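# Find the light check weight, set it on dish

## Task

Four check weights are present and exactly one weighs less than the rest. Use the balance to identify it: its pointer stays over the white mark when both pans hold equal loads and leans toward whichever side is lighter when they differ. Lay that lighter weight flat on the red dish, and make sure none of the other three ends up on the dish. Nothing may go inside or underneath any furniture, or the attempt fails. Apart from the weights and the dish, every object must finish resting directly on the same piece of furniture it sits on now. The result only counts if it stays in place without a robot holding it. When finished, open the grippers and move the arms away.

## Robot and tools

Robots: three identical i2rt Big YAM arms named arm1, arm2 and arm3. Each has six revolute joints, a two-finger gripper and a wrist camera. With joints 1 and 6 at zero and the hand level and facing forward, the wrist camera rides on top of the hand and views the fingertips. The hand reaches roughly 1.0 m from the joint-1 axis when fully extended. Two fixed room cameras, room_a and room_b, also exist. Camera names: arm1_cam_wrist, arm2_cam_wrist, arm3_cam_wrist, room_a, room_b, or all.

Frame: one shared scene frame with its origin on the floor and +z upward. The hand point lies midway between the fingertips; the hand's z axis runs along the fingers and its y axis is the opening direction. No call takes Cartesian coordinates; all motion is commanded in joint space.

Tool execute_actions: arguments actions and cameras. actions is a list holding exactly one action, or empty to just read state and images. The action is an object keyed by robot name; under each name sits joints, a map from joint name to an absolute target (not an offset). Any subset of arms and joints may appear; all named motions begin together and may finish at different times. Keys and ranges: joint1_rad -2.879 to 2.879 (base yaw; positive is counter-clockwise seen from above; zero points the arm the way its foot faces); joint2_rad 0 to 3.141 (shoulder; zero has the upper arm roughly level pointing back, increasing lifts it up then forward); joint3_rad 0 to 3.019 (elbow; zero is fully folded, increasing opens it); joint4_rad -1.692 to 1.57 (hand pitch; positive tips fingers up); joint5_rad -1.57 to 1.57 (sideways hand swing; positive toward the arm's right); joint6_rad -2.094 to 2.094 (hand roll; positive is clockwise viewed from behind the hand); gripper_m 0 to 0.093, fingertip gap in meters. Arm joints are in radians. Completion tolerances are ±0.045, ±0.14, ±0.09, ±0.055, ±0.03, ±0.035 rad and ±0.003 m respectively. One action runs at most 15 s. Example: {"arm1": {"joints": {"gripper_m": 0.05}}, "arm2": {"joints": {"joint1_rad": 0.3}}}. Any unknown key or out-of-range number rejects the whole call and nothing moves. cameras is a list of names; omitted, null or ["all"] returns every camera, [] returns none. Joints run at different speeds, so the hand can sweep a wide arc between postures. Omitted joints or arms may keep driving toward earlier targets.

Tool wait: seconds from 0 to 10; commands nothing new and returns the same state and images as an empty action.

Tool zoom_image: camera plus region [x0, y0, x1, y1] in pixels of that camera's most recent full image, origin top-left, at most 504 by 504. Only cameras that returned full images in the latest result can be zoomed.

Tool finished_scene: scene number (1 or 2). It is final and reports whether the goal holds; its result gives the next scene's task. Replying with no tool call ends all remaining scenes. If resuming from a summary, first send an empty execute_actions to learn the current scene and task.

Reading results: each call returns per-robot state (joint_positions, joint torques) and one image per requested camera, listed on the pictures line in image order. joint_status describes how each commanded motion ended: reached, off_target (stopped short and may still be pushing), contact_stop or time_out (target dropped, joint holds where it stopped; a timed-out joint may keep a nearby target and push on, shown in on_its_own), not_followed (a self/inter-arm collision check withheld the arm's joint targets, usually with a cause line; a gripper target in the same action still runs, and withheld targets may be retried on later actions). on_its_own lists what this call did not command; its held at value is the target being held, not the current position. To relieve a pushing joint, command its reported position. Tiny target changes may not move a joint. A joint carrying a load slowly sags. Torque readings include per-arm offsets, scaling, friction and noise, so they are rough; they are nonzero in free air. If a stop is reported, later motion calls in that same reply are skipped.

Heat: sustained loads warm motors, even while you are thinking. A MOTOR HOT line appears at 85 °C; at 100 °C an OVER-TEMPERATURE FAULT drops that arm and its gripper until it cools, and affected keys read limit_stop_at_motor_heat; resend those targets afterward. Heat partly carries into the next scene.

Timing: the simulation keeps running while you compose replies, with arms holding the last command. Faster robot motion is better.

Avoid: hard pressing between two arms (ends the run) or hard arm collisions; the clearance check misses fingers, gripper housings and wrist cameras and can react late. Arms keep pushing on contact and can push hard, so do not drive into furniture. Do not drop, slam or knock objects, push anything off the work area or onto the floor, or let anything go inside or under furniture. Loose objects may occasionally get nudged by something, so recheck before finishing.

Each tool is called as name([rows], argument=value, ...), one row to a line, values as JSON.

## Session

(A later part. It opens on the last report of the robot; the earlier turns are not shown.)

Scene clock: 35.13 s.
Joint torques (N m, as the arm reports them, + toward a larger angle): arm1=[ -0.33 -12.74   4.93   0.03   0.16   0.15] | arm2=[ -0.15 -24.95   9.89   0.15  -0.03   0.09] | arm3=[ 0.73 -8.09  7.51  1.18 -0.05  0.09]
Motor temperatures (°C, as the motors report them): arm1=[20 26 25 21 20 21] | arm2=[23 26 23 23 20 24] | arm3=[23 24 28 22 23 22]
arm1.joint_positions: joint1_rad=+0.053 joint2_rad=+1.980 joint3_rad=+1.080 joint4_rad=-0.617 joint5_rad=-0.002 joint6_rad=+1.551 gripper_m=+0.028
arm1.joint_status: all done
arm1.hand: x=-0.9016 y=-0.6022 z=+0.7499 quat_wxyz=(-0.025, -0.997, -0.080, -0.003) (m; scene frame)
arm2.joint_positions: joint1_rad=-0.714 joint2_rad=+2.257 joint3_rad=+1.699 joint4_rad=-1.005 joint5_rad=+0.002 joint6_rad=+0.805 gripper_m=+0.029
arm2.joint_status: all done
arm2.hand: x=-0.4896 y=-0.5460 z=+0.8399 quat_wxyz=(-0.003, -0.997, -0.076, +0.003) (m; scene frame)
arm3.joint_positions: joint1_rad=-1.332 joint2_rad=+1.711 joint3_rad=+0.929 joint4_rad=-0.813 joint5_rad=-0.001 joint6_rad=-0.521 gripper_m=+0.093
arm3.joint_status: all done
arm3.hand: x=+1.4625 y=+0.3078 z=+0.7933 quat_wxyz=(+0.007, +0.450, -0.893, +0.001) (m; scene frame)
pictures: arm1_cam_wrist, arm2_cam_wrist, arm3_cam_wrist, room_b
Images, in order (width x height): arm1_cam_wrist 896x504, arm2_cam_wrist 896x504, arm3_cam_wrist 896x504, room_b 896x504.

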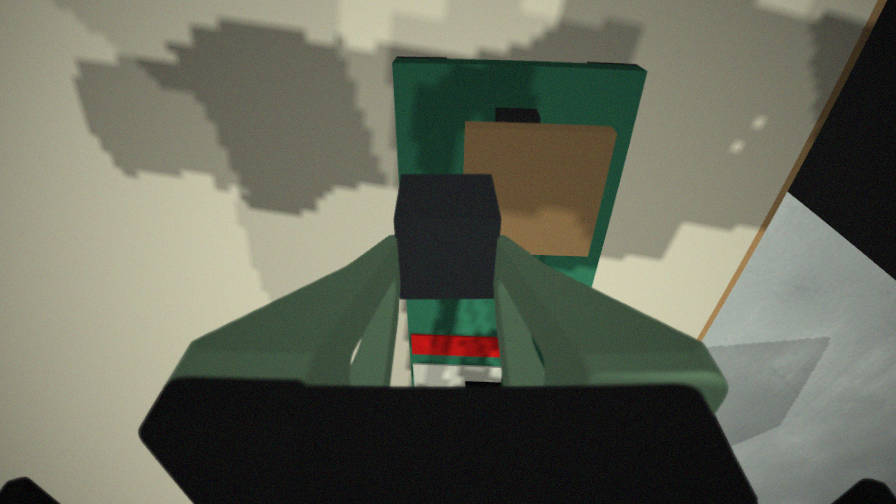

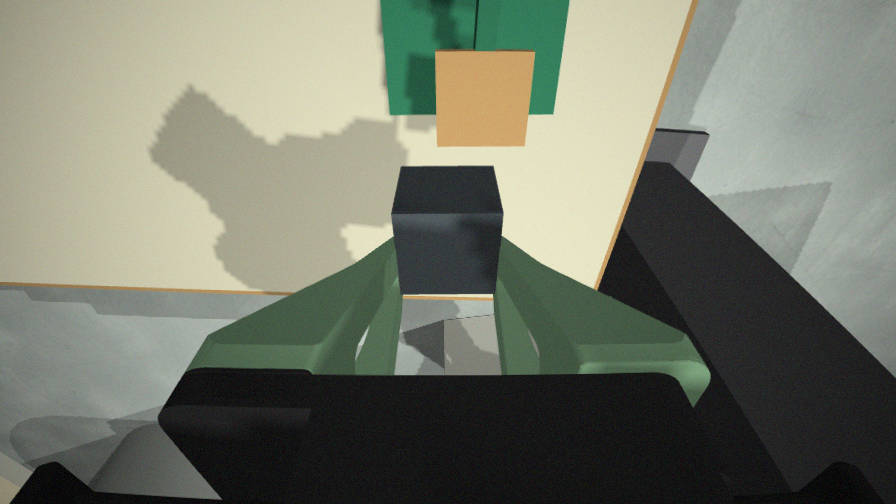

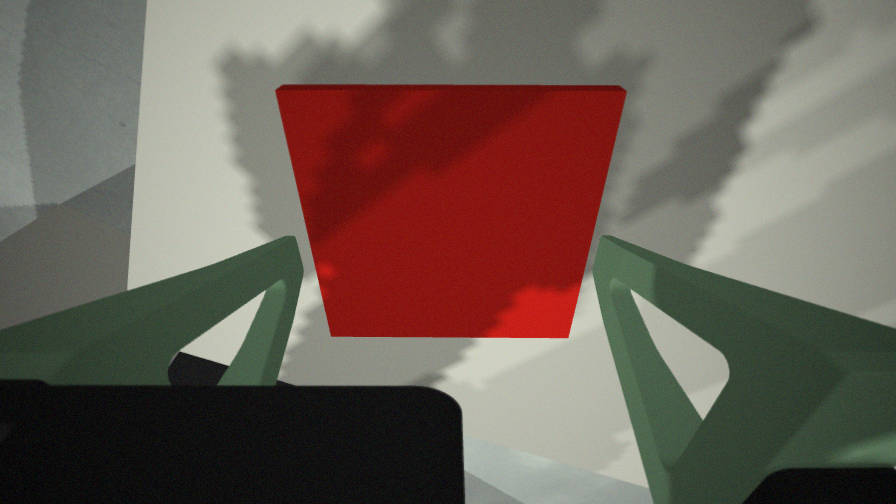

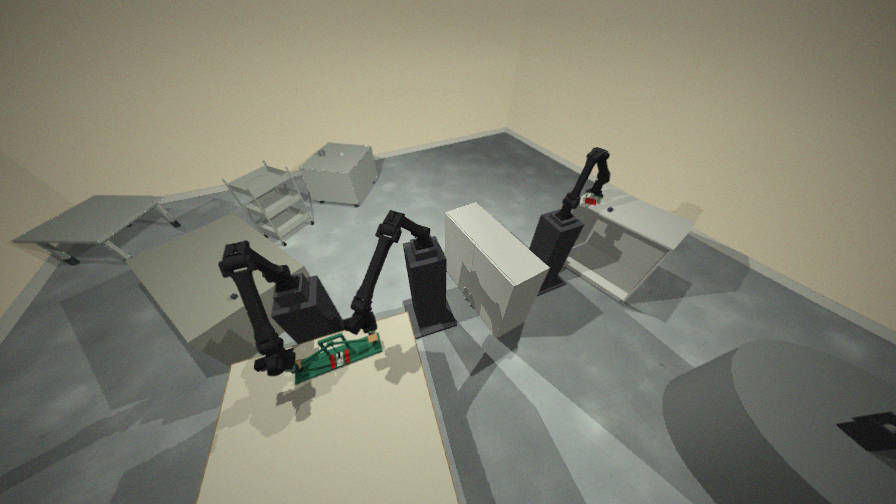

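execute_actions([
  {"arm1":{"joints":{"joint1_rad":0.035,"joint4_rad":-0.725}},"arm2":{"joints":{"joint1_rad":-0.748,"joint2_rad":2.38,"joint4_rad":-0.878}},"arm3":{"joints":{"joint2_rad":1.752}}},
], cameras=["arm1_cam_wrist","arm2_cam_wrist","arm3_cam_wrist","room_b"])

Scene clock: 42.47 s.
Joint torques (N m, as the arm reports them, + toward a larger angle): arm1=[ -0.05 -12.41   4.88  -0.07   0.09   0.15] | arm2=[  0.31 -26.7    9.18   0.78  -0.02   0.08] | arm3=[ 0.61 -7.53  7.45  1.15 -0.05  0.1 ]
Motor temperatures (°C, as the motors report them): arm1=[20 26 25 21 20 21] | arm2=[23 26 23 23 20 24] | arm3=[23 24 28 22 23 22]
arm1.joint_positions: joint1_rad=+0.041 joint2_rad=+1.978 joint3_rad=+1.078 joint4_rad=-0.719 joint5_rad=-0.001 joint6_rad=+1.552 gripper_m=+0.028
arm1.joint_status: all done
arm1.hand: x=-0.9112 y=-0.5777 z=+0.7502 quat_wxyz=(+0.026, -0.997, -0.073, +0.001) (m; scene frame)
arm2.joint_positions: joint1_rad=-0.750 joint2_rad=+2.413 joint3_rad=+1.696 joint4_rad=-0.887 joint5_rad=+0.001 joint6_rad=+0.805 gripper_m=+0.029
arm2.joint_status: all done
arm2.hand: x=-0.5013 y=-0.5232 z=+0.7422 quat_wxyz=(+0.013, -0.998, -0.058, -0.011) (m; scene frame)
arm3.joint_positions: joint1_rad=-1.332 joint2_rad=+1.718 joint3_rad=+0.929 joint4_rad=-0.813 joint5_rad=-0.001 joint6_rad=-0.521 gripper_m=+0.093
arm3.joint_status: all done
arm3.hand: x=+1.4615 y=+0.3073 z=+0.7904 quat_wxyz=(+0.011, +0.450, -0.893, +0.001) (m; scene frame)
pictures: arm1_cam_wrist, arm2_cam_wrist, arm3_cam_wrist, room_b
Images, in order (width x height): arm1_cam_wrist 896x504, arm2_cam_wrist 896x504, arm3_cam_wrist 896x504, room_b 896x504.

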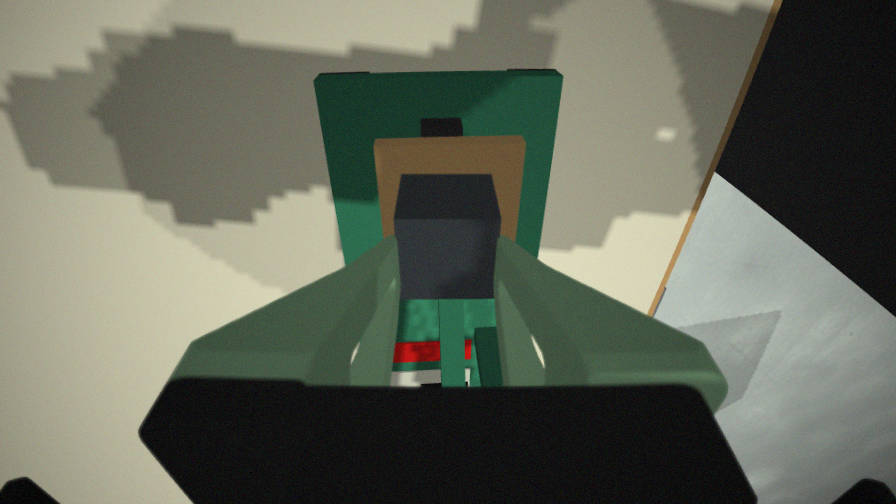

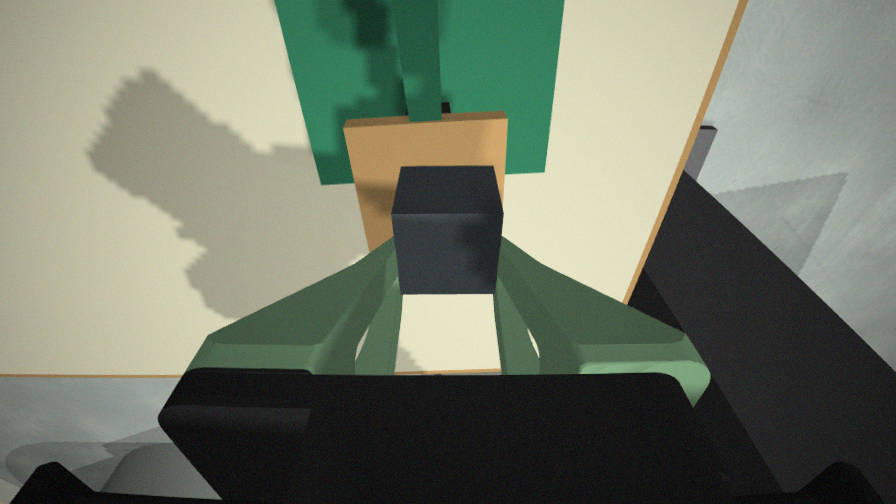

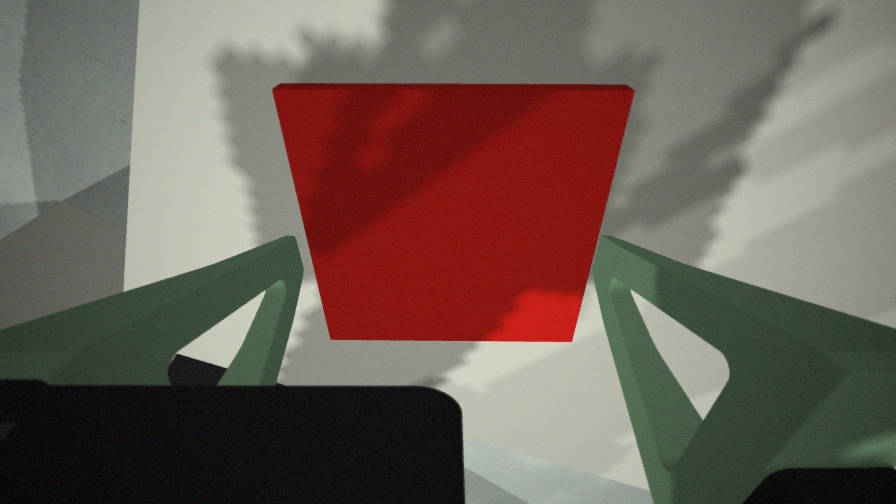

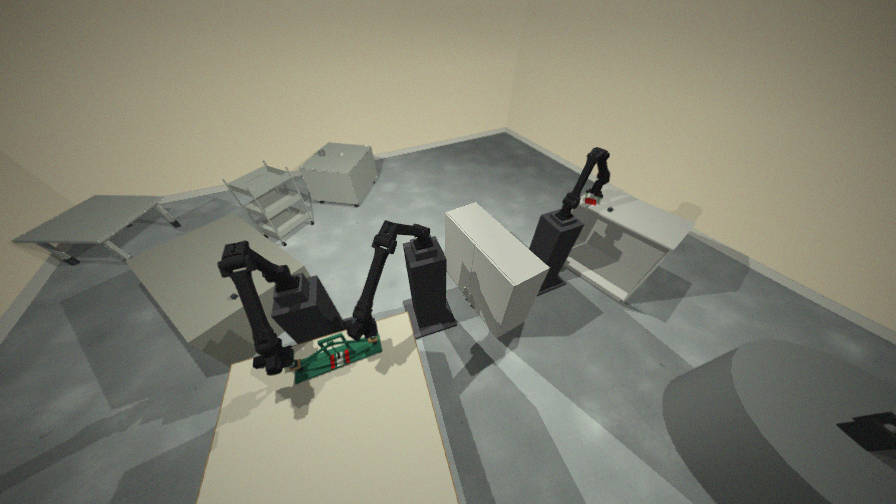

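execute_actions([
  {"arm1":{"joints":{"gripper_m":0.072}},"arm2":{"joints":{"gripper_m":0.076}},"arm3":{"joints":{"gripper_m":0.072}}},
], cameras=["arm1_cam_wrist","arm2_cam_wrist","arm3_cam_wrist","room_b"])

Scene clock: 43.77 s.
Joint torques (N m, as the arm reports them, + toward a larger angle): arm1=[ -0.16 -12.34   4.92  -0.07   0.09   0.15] | arm2=[  0.06 -25.95   9.14   0.78  -0.03   0.08] | arm3=[ 0.81 -7.58  7.44  1.17 -0.04  0.09]
Motor temperatures (°C, as the motors report them): arm1=[20 26 25 21 20 21] | arm2=[23 26 23 23 20 24] | arm3=[23 24 28 22 23 22]
arm1.joint_positions: joint1_rad=+0.041 joint2_rad=+1.978 joint3_rad=+1.078 joint4_rad=-0.719 joint5_rad=-0.001 joint6_rad=+1.552 gripper_m=+0.072
arm1.joint_status: all done
arm1.hand: x=-0.9112 y=-0.5777 z=+0.7502 quat_wxyz=(+0.026, -0.997, -0.073, +0.001) (m; scene frame)
arm2.joint_positions: joint1_rad=-0.750 joint2_rad=+2.403 joint3_rad=+1.696 joint4_rad=-0.887 joint5_rad=+0.001 joint6_rad=+0.805 gripper_m=+0.076
arm2.joint_status: all done
arm2.hand: x=-0.5032 y=-0.5256 z=+0.7485 quat_wxyz=(+0.009, -0.998, -0.058, -0.007) (m; scene frame)
arm3.joint_positions: joint1_rad=-1.332 joint2_rad=+1.718 joint3_rad=+0.929 joint4_rad=-0.813 joint5_rad=-0.001 joint6_rad=-0.521 gripper_m=+0.072
arm3.joint_status: all done
arm3.hand: x=+1.4615 y=+0.3073 z=+0.7904 quat_wxyz=(+0.011, +0.450, -0.893, +0.001) (m; scene frame)
pictures: arm1_cam_wrist, arm2_cam_wrist, arm3_cam_wrist, room_b
Images, in order (width x height): arm1_cam_wrist 896x504, arm2_cam_wrist 896x504, arm3_cam_wrist 896x504, room_b 896x504.

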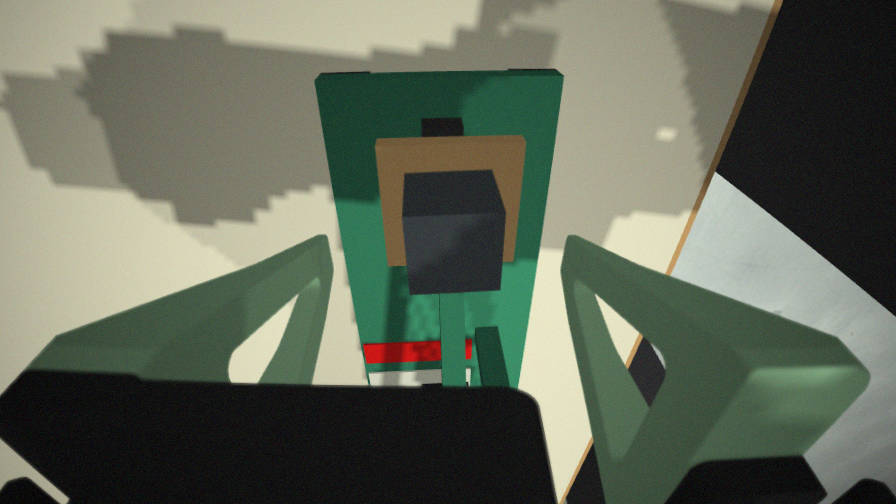

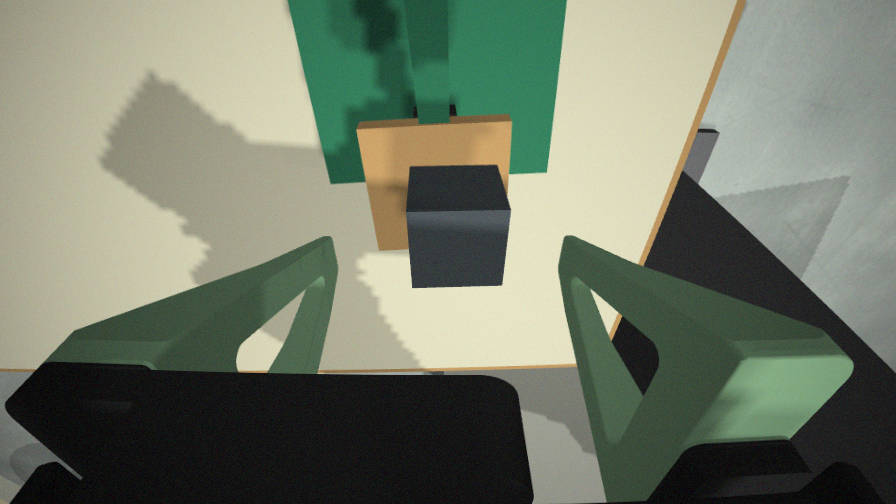

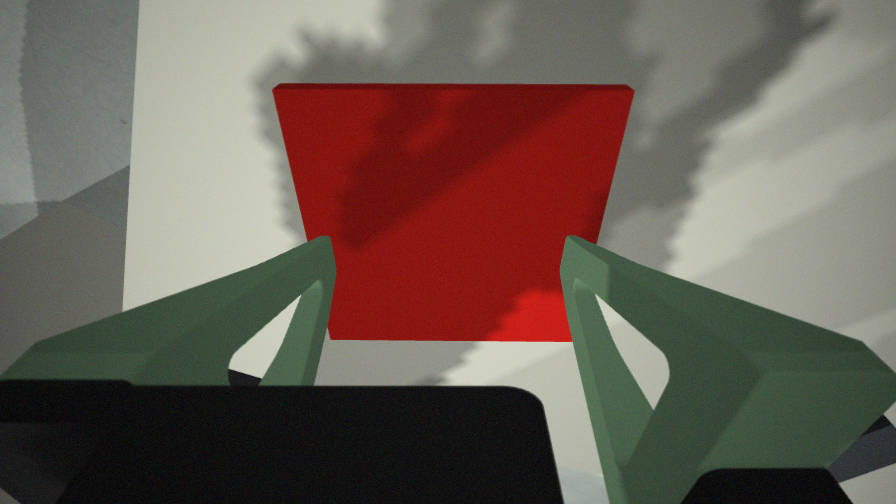

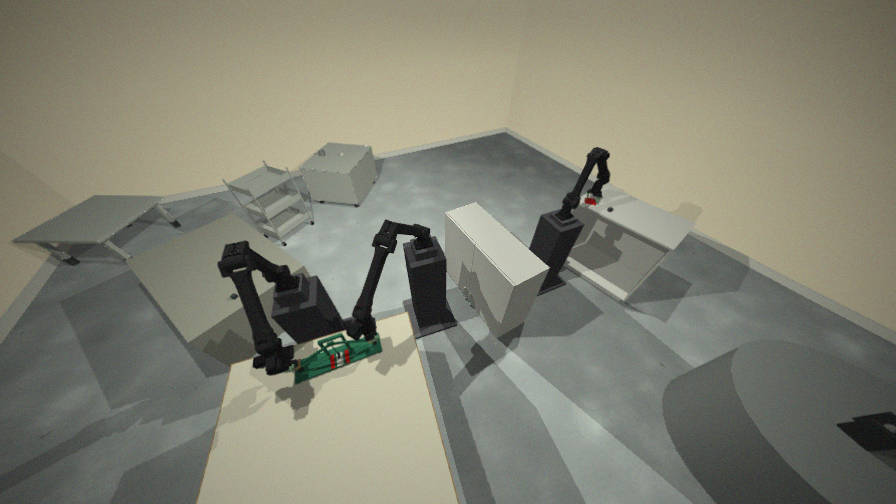

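execute_actions(actions=[], cameras=["arm1_cam_wrist","room_b"])

zoom_image(camera="room_b", region=[250, 300, 410, 400])

Scene clock: 50.80 s.
Joint torques (N m, as the arm reports them, + toward a larger angle): arm1=[ -0.2  -12.45   4.9   -0.07   0.09   0.15] | arm2=[  0.19 -25.55   9.24   0.81  -0.03   0.09] | arm3=[ 0.72 -7.62  7.45  1.18 -0.04  0.08]
Motor temperatures (°C, as the motors report them): arm1=[20 26 24 21 20 21] | arm2=[23 27 23 23 20 24] | arm3=[23 24 28 22 23 22]
arm1.joint_positions: joint1_rad=+0.041 joint2_rad=+1.978 joint3_rad=+1.078 joint4_rad=-0.719 joint5_rad=-0.001 joint6_rad=+1.552 gripper_m=+0.072
arm1.joint_status: all done
arm1.hand: x=-0.9112 y=-0.5777 z=+0.7502 quat_wxyz=(+0.026, -0.997, -0.073, +0.001) (m; scene frame)
arm2.joint_positions: joint1_rad=-0.750 joint2_rad=+2.403 joint3_rad=+1.696 joint4_rad=-0.887 joint5_rad=+0.001 joint6_rad=+0.805 gripper_m=+0.076
arm2.joint_status: all done
arm2.hand: x=-0.5032 y=-0.5256 z=+0.7485 quat_wxyz=(+0.009, -0.998, -0.058, -0.007) (m; scene frame)
arm3.joint_positions: joint1_rad=-1.332 joint2_rad=+1.718 joint3_rad=+0.929 joint4_rad=-0.813 joint5_rad=-0.001 joint6_rad=-0.521 gripper_m=+0.072
arm3.joint_status: all done
arm3.hand: x=+1.4615 y=+0.3073 z=+0.7904 quat_wxyz=(+0.011, +0.450, -0.893, +0.001) (m; scene frame)
pictures: arm1_cam_wrist, room_b
Images, in order (width x height): arm1_cam_wrist 896x504, room_b 896x504.

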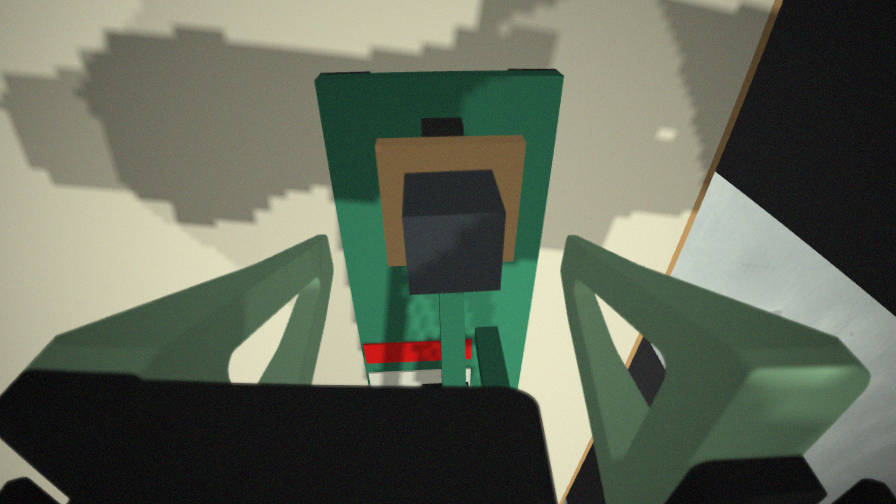

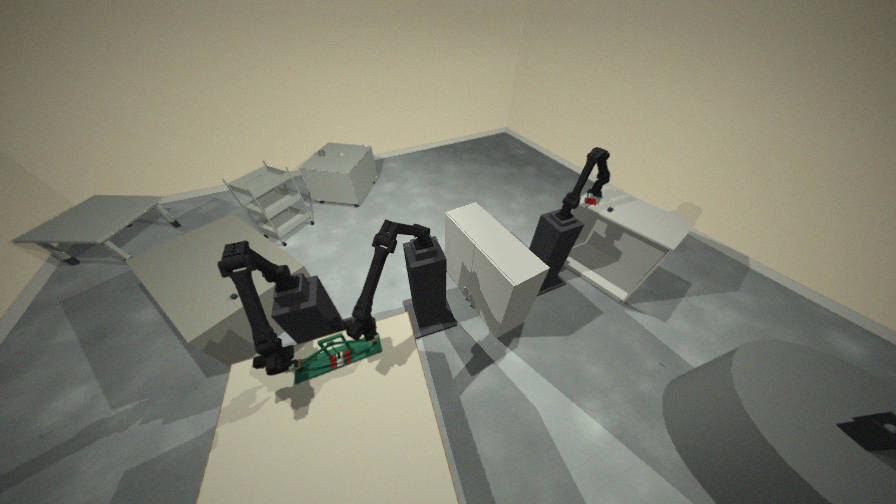

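Region (250, 300, 410, 400) of room_b's 896x504 image, scaled by 3.150, with more detail than that image has; it fills the top 315 rows of this view, and the rest is white.

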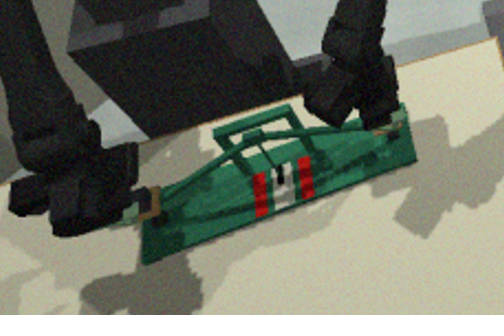

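execute_actions([
  {"arm1":{"joints":{"joint1_rad":-2.136,"joint2_rad":2.25,"joint3_rad":1.72,"joint4_rad":-1.01,"joint6_rad":1.58,"gripper_m":0.093}},"arm2":{"joints":{"joint2_rad":2.405}},"arm3":{"joints":{"joint1_rad":-1.74,"joint2_rad":1.63,"joint3_rad":1.04,"joint4_rad":-0.966,"joint6_rad":0.0,"gripper_m":0.093}}},
], cameras=["arm1_cam_wrist","arm2_cam_wrist","arm3_cam_wrist","room_b"])

Scene clock: 54.20 s.
Joint torques (N m, as the arm reports them, + toward a larger angle): arm1=[  0.2  -18.04   6.4   -0.05   0.05   0.15] | arm2=[  0.1  -23.22   9.25   0.78  -0.03   0.09] | arm3=[ 1.33 -9.62  8.19 -0.21 -0.03  0.09]
Motor temperatures (°C, as the motors report them): arm1=[20 26 25 21 20 21] | arm2=[23 27 23 23 20 24] | arm3=[23 24 28 22 23 22]
arm1.joint_positions: joint1_rad=-2.137 joint2_rad=+2.257 joint3_rad=+1.722 joint4_rad=-1.001 joint5_rad=+0.001 joint6_rad=+1.571 gripper_m=+0.093
arm1.joint_status: all done
arm1.hand: x=-1.5465 y=+0.1799 z=+0.7866 quat_wxyz=(-0.008, -0.518, +0.855, +0.017) (m; scene frame)
arm2.joint_positions: joint1_rad=-0.750 joint2_rad=+2.403 joint3_rad=+1.696 joint4_rad=-0.887 joint5_rad=+0.001 joint6_rad=+0.805 gripper_m=+0.076
arm2.joint_status: all done
arm2.hand: x=-0.5032 y=-0.5256 z=+0.7485 quat_wxyz=(+0.009, -0.998, -0.058, -0.007) (m; scene frame)
arm3.joint_positions: joint1_rad=-1.748 joint2_rad=+1.626 joint3_rad=+1.023 joint4_rad=-0.949 joint5_rad=+0.000 joint6_rad=-0.011 gripper_m=+0.093
arm3.joint_status: all done
arm3.hand: x=+1.5181 y=+0.1430 z=+0.8547 quat_wxyz=(-0.015, +0.004, -1.000, -0.001) (m; scene frame)
pictures: arm1_cam_wrist, arm2_cam_wrist, arm3_cam_wrist, room_b
Images, in order (width x height): arm1_cam_wrist 896x504, arm2_cam_wrist 896x504, arm3_cam_wrist 896x504, room_b 896x504.

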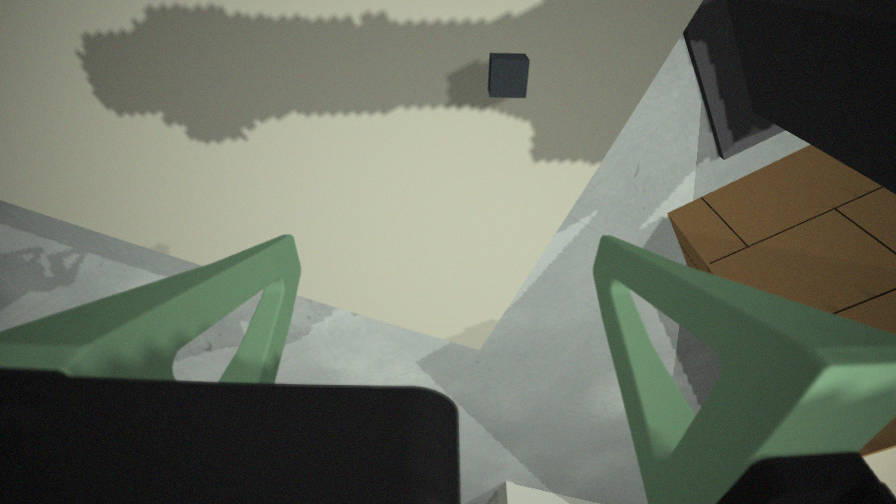

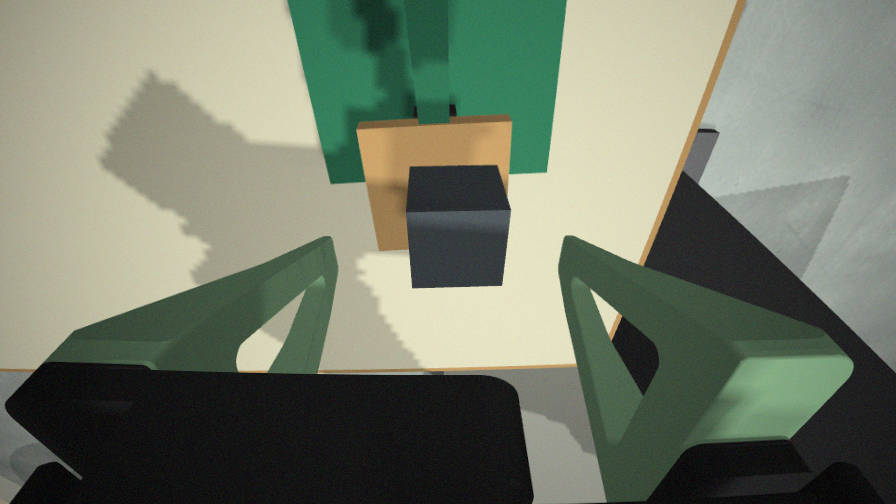

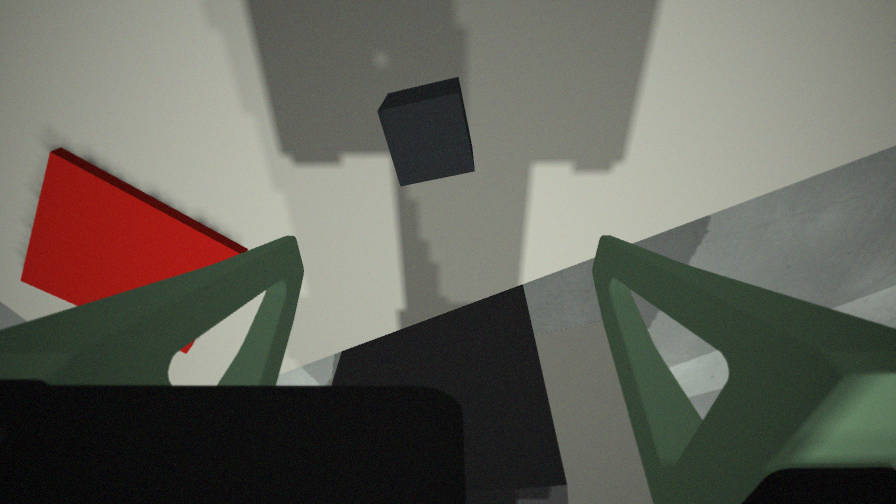

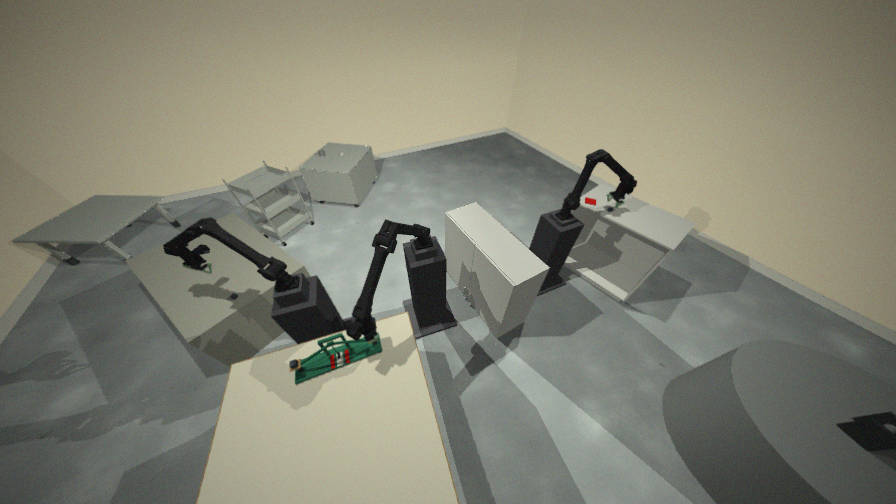

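zoom_image(camera="arm1_cam_wrist", region=[440, 20, 580, 130])

zoom_image(camera="arm3_cam_wrist", region=[340, 50, 520, 210])

Region (440, 20, 580, 130) of arm1_cam_wrist's 896x504 image, scaled by 3.600, with more detail than that image has; it fills the top 396 rows of this view, and the rest is white.

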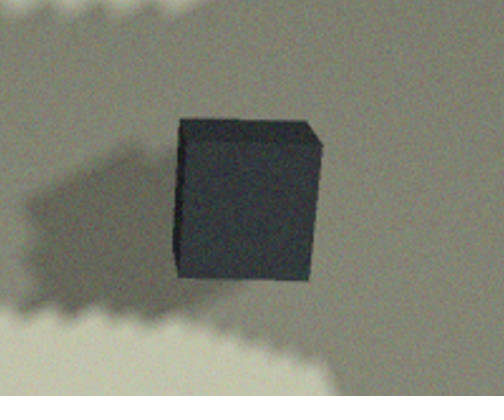

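Region (340, 50, 520, 210) of arm3_cam_wrist's 896x504 image, scaled by 2.800, with more detail than that image has.

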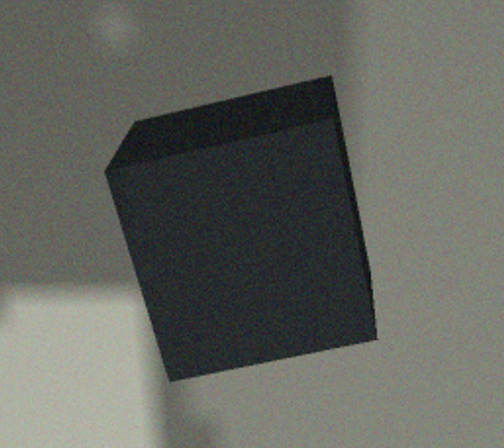

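execute_actions([
  {"arm1":{"joints":{"joint1_rad":-2.125,"joint2_rad":2.665,"joint4_rad":-0.605}},"arm2":{"joints":{"joint2_rad":2.43}},"arm3":{"joints":{"joint1_rad":-1.725,"joint2_rad":1.80,"joint3_rad":1.065,"joint4_rad":-0.82,"joint6_rad":-0.24}}},
], cameras=["arm1_cam_wrist","arm2_cam_wrist","arm3_cam_wrist"])

Scene clock: 58.77 s.
Joint torques (N m, as the arm reports them, + toward a larger angle): arm1=[  0.89 -18.13   5.42   0.54   0.08   0.13] | arm2=[ -0.04 -23.74   8.9    0.78  -0.03   0.08] | arm3=[  1.11 -11.27   7.7    1.16  -0.04  -0.12]
Motor temperatures (°C, as the motors report them): arm1=[20 26 25 21 20 21] | arm2=[23 27 23 23 20 24] | arm3=[23 24 28 22 23 22]
arm1.joint_positions: joint1_rad=-2.132 joint2_rad=+2.671 joint3_rad=+1.704 joint4_rad=-0.612 joint5_rad=+0.000 joint6_rad=+1.574 gripper_m=+0.093
arm1.joint_status: all done
arm1.hand: x=-1.5068 y=+0.1564 z=+0.5279 quat_wxyz=(+0.003, -0.520, +0.854, -0.002) (m; scene frame)
arm2.joint_positions: joint1_rad=-0.750 joint2_rad=+2.431 joint3_rad=+1.696 joint4_rad=-0.887 joint5_rad=+0.001 joint6_rad=+0.805 gripper_m=+0.076
arm2.joint_status: all done
arm2.hand: x=-0.4982 y=-0.5190 z=+0.7316 quat_wxyz=(+0.020, -0.998, -0.058, -0.016) (m; scene frame)
arm3.joint_positions: joint1_rad=-1.731 joint2_rad=+1.791 joint3_rad=+1.044 joint4_rad=-0.837 joint5_rad=+0.000 joint6_rad=-0.229 gripper_m=+0.093
arm3.joint_status: all done
arm3.hand: x=+1.5368 y=+0.1507 z=+0.7923 quat_wxyz=(+0.001, +0.121, -0.993, -0.001) (m; scene frame)
pictures: arm1_cam_wrist, arm2_cam_wrist, arm3_cam_wrist
Images, in order (width x height): arm1_cam_wrist 896x504, arm2_cam_wrist 896x504, arm3_cam_wrist 896x504.

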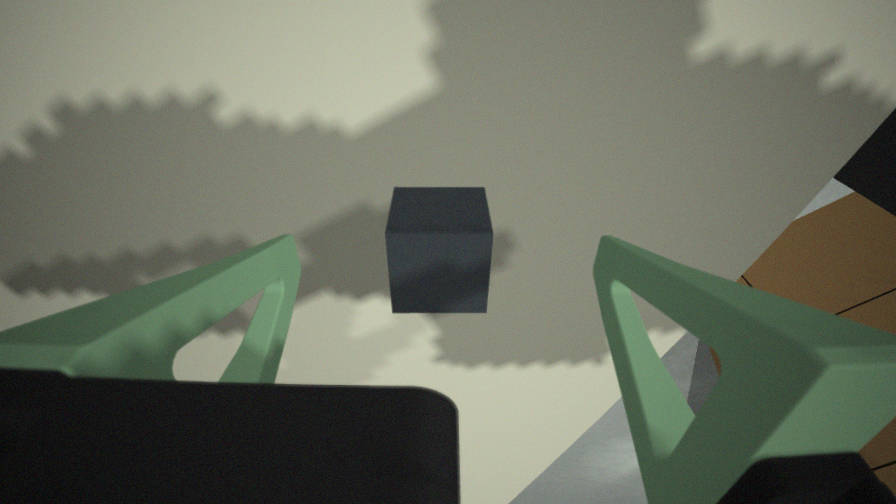

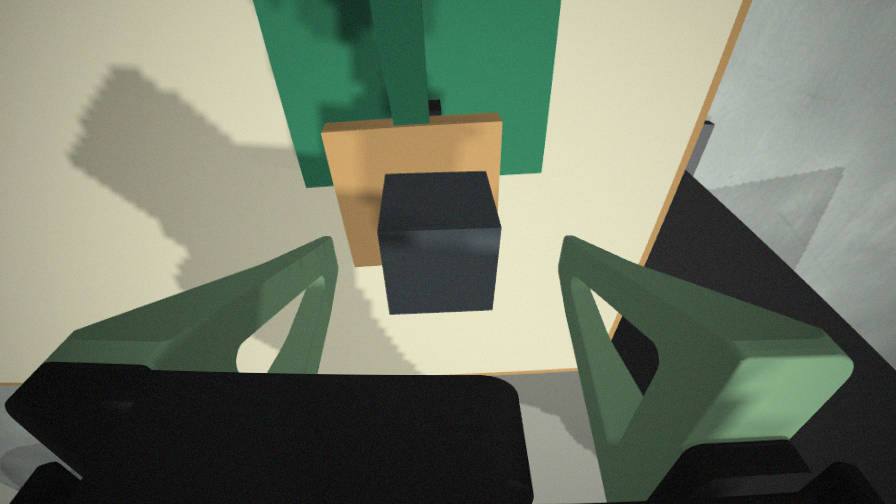

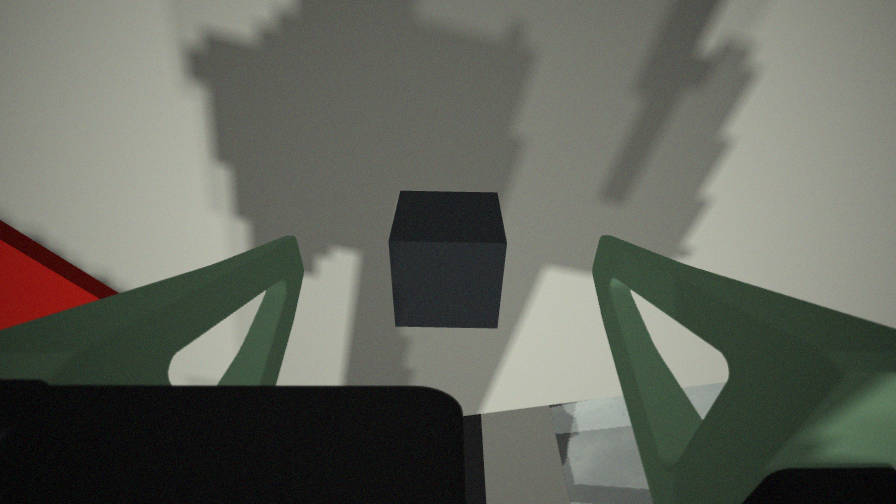

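execute_actions([
  {"arm1":{"joints":{"gripper_m":0.022}},"arm2":{"joints":{"gripper_m":0.022}},"arm3":{"joints":{"gripper_m":0.022}}},
], cameras=["arm1_cam_wrist","arm2_cam_wrist","arm3_cam_wrist"])

Scene clock: 60.23 s.
Joint torques (N m, as the arm reports them, + toward a larger angle): arm1=[  0.85 -18.04   5.45   0.52   0.08   0.12] | arm2=[  0.11 -23.38   9.05   0.73   0.03   0.08] | arm3=[  1.16 -11.02   7.75   1.15  -0.04  -0.12]
Motor temperatures (°C, as the motors report them): arm1=[20 26 25 21 20 21] | arm2=[23 27 23 23 20 24] | arm3=[23 24 28 22 23 22]
arm1.joint_positions: joint1_rad=-2.132 joint2_rad=+2.671 joint3_rad=+1.704 joint4_rad=-0.612 joint5_rad=+0.000 joint6_rad=+1.574 gripper_m=+0.028
arm1.joint_status: gripper_m off_target (ended at +0.028, target +0.022)
arm1.hand: x=-1.5069 y=+0.1565 z=+0.5279 quat_wxyz=(+0.003, -0.520, +0.854, -0.002) (m; scene frame)
arm2.joint_positions: joint1_rad=-0.750 joint2_rad=+2.431 joint3_rad=+1.696 joint4_rad=-0.887 joint5_rad=+0.000 joint6_rad=+0.805 gripper_m=+0.029
arm2.joint_status: gripper_m off_target (ended at +0.029, target +0.022)
arm2.hand: x=-0.4980 y=-0.5192 z=+0.7316 quat_wxyz=(+0.019, -0.998, -0.058, -0.017) (m; scene frame)
arm3.joint_positions: joint1_rad=-1.731 joint2_rad=+1.791 joint3_rad=+1.044 joint4_rad=-0.836 joint5_rad=+0.000 joint6_rad=-0.230 gripper_m=+0.030
arm3.joint_status: gripper_m off_target (ended at +0.030, target +0.022)
arm3.hand: x=+1.5370 y=+0.1507 z=+0.7923 quat_wxyz=(+0.001, +0.121, -0.993, -0.001) (m; scene frame)
pictures: arm1_cam_wrist, arm2_cam_wrist, arm3_cam_wrist
Images, in order (width x height): arm1_cam_wrist 896x504, arm2_cam_wrist 896x504, arm3_cam_wrist 896x504.

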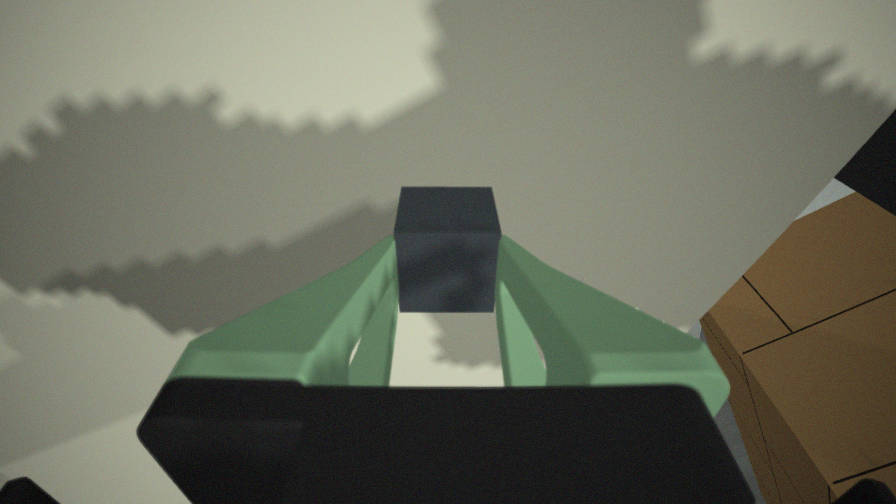

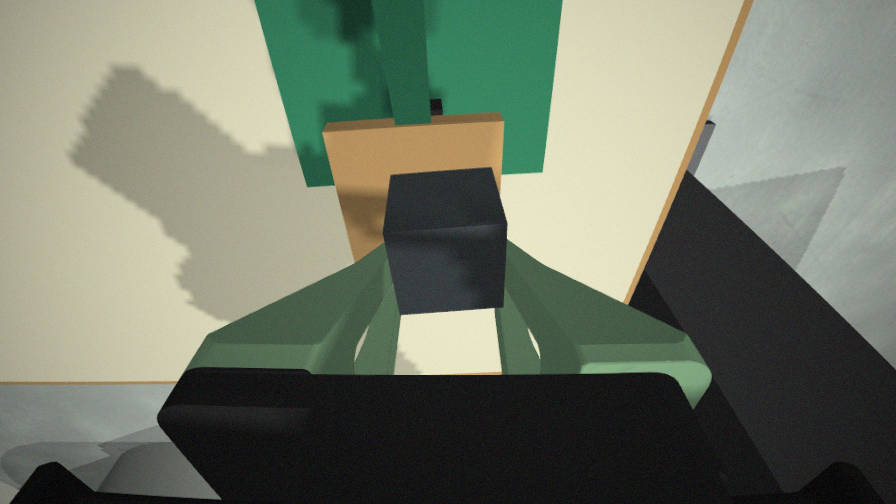

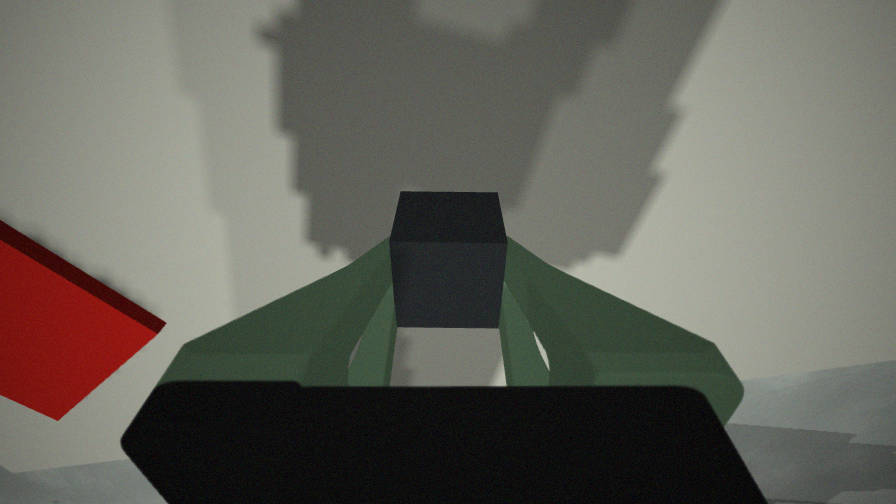

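execute_actions([
  {"arm1":{"joints":{"joint1_rad":0.765,"joint2_rad":2.085,"joint3_rad":1.59,"joint4_rad":-1.07,"joint6_rad":2.09}},"arm2":{"joints":{"joint1_rad":-0.42,"joint2_rad":2.33,"joint3_rad":1.865,"joint4_rad":-1.095,"joint6_rad":0.3}},"arm3":{"joints":{"joint1_rad":-1.325,"joint2_rad":1.65,"joint3_rad":0.95,"joint4_rad":-0.87,"joint6_rad":-0.52}}},
], cameras=["arm1_cam_wrist","arm2_cam_wrist","arm3_cam_wrist","room_b"])

Scene clock: 68.47 s.
Joint torques (N m, as the arm reports them, + toward a larger angle): arm1=[  0.23 -17.09   6.51  -0.14   0.13   0.15] | arm2=[ -0.18 -25.41  10.94   0.08   0.02  -0.05] | arm3=[ -0.32 -11.14   7.01  -0.11  -0.01  -0.11]
Motor temperatures (°C, as the motors report them): arm1=[20 26 25 21 20 21] | arm2=[23 27 23 23 20 24] | arm3=[23 24 28 22 23 22]
arm1.joint_positions: joint1_rad=+0.768 joint2_rad=+2.103 joint3_rad=+1.590 joint4_rad=-1.061 joint5_rad=-0.002 joint6_rad=+2.074 gripper_m=+0.028
arm1.joint_status: all done
joint sent to its limit — the command would take arm1.joint6_rad past its upper limit, so that joint was sent only as far as its limit.
arm1.hand: x=-0.5134 y=-0.5194 z=+0.8334 quat_wxyz=(+0.004, -0.985, -0.175, +0.000) (m; scene frame)
arm2.joint_positions: joint1_rad=-0.420 joint2_rad=+2.342 joint3_rad=+1.841 joint4_rad=-1.084 joint5_rad=-0.001 joint6_rad=+0.307 gripper_m=+0.029
arm2.joint_status: all done
arm2.hand: x=-0.3298 y=-0.6550 z=+0.8329 quat_wxyz=(+0.005, -0.891, -0.454, -0.005) (m; scene frame)
arm3.joint_positions: joint1_rad=-1.317 joint2_rad=+1.668 joint3_rad=+0.940 joint4_rad=-0.858 joint5_rad=-0.001 joint6_rad=-0.509 gripper_m=+0.030
arm3.joint_status: all done
arm3.hand: x=+1.4600 y=+0.3136 z=+0.8129 quat_wxyz=(+0.002, +0.451, -0.892, +0.001) (m; scene frame)
pictures: arm1_cam_wrist, arm2_cam_wrist, arm3_cam_wrist, room_b
Images, in order (width x height): arm1_cam_wrist 896x504, arm2_cam_wrist 896x504, arm3_cam_wrist 896x504, room_b 896x504.

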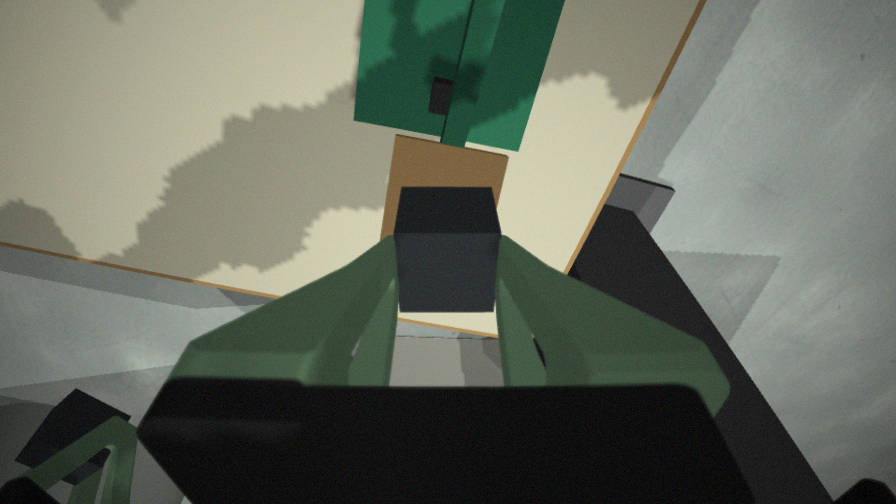

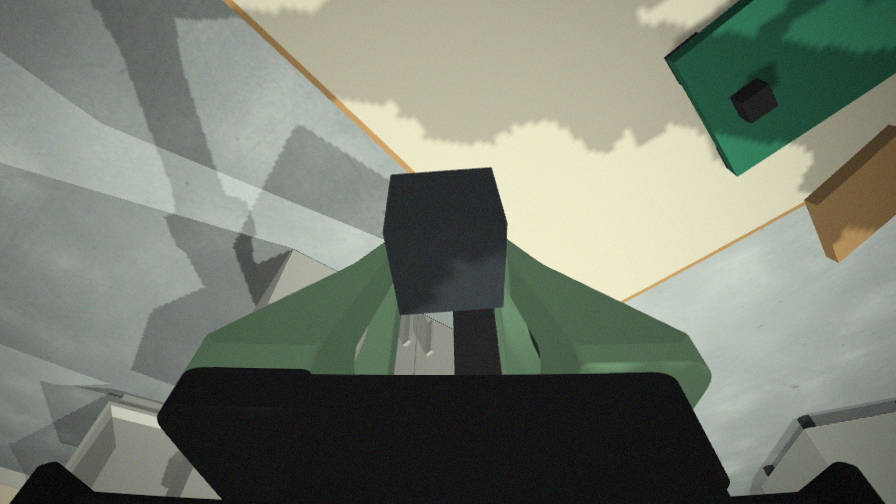

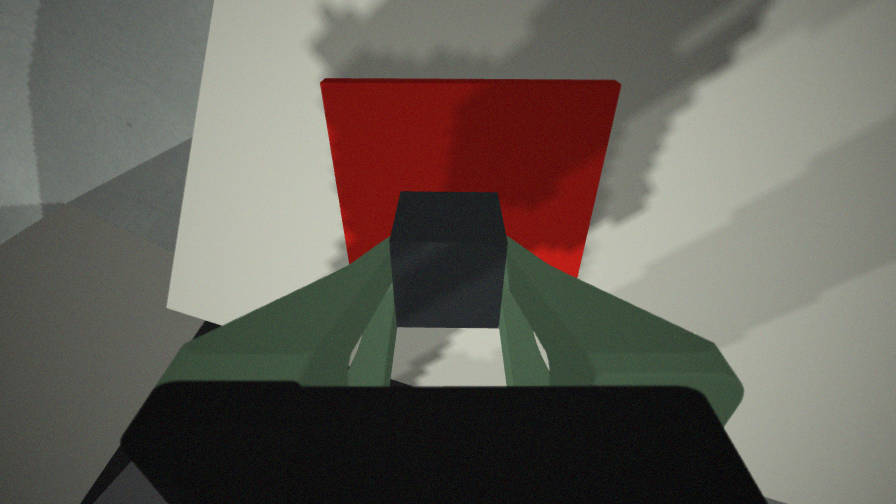

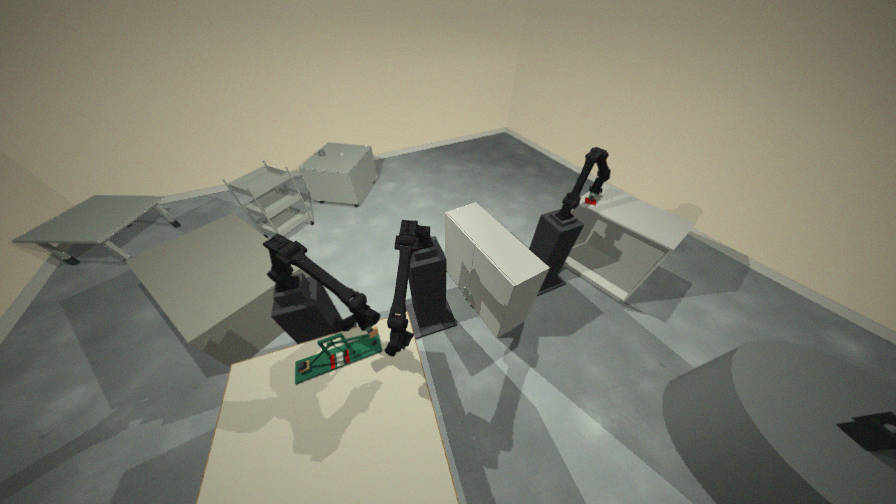

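zoom_image(camera="arm1_cam_wrist", region=[330, 40, 570, 260])

zoom_image(camera="room_b", region=[270, 290, 430, 400])

Region (330, 40, 570, 260) of arm1_cam_wrist's 896x504 image, scaled by 2.100, with more detail than that image has; it fills the top 462 rows of this view, and the rest is white.

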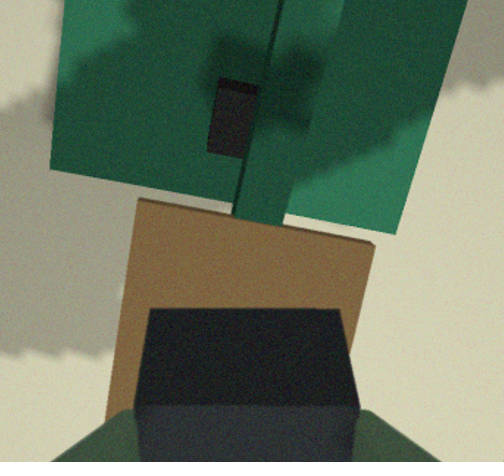

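Region (270, 290, 430, 400) of room_b's 896x504 image, scaled by 3.150, with more detail than that image has; it fills the top 346 rows of this view, and the rest is white.

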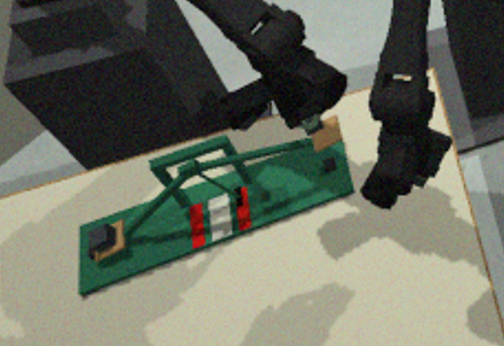

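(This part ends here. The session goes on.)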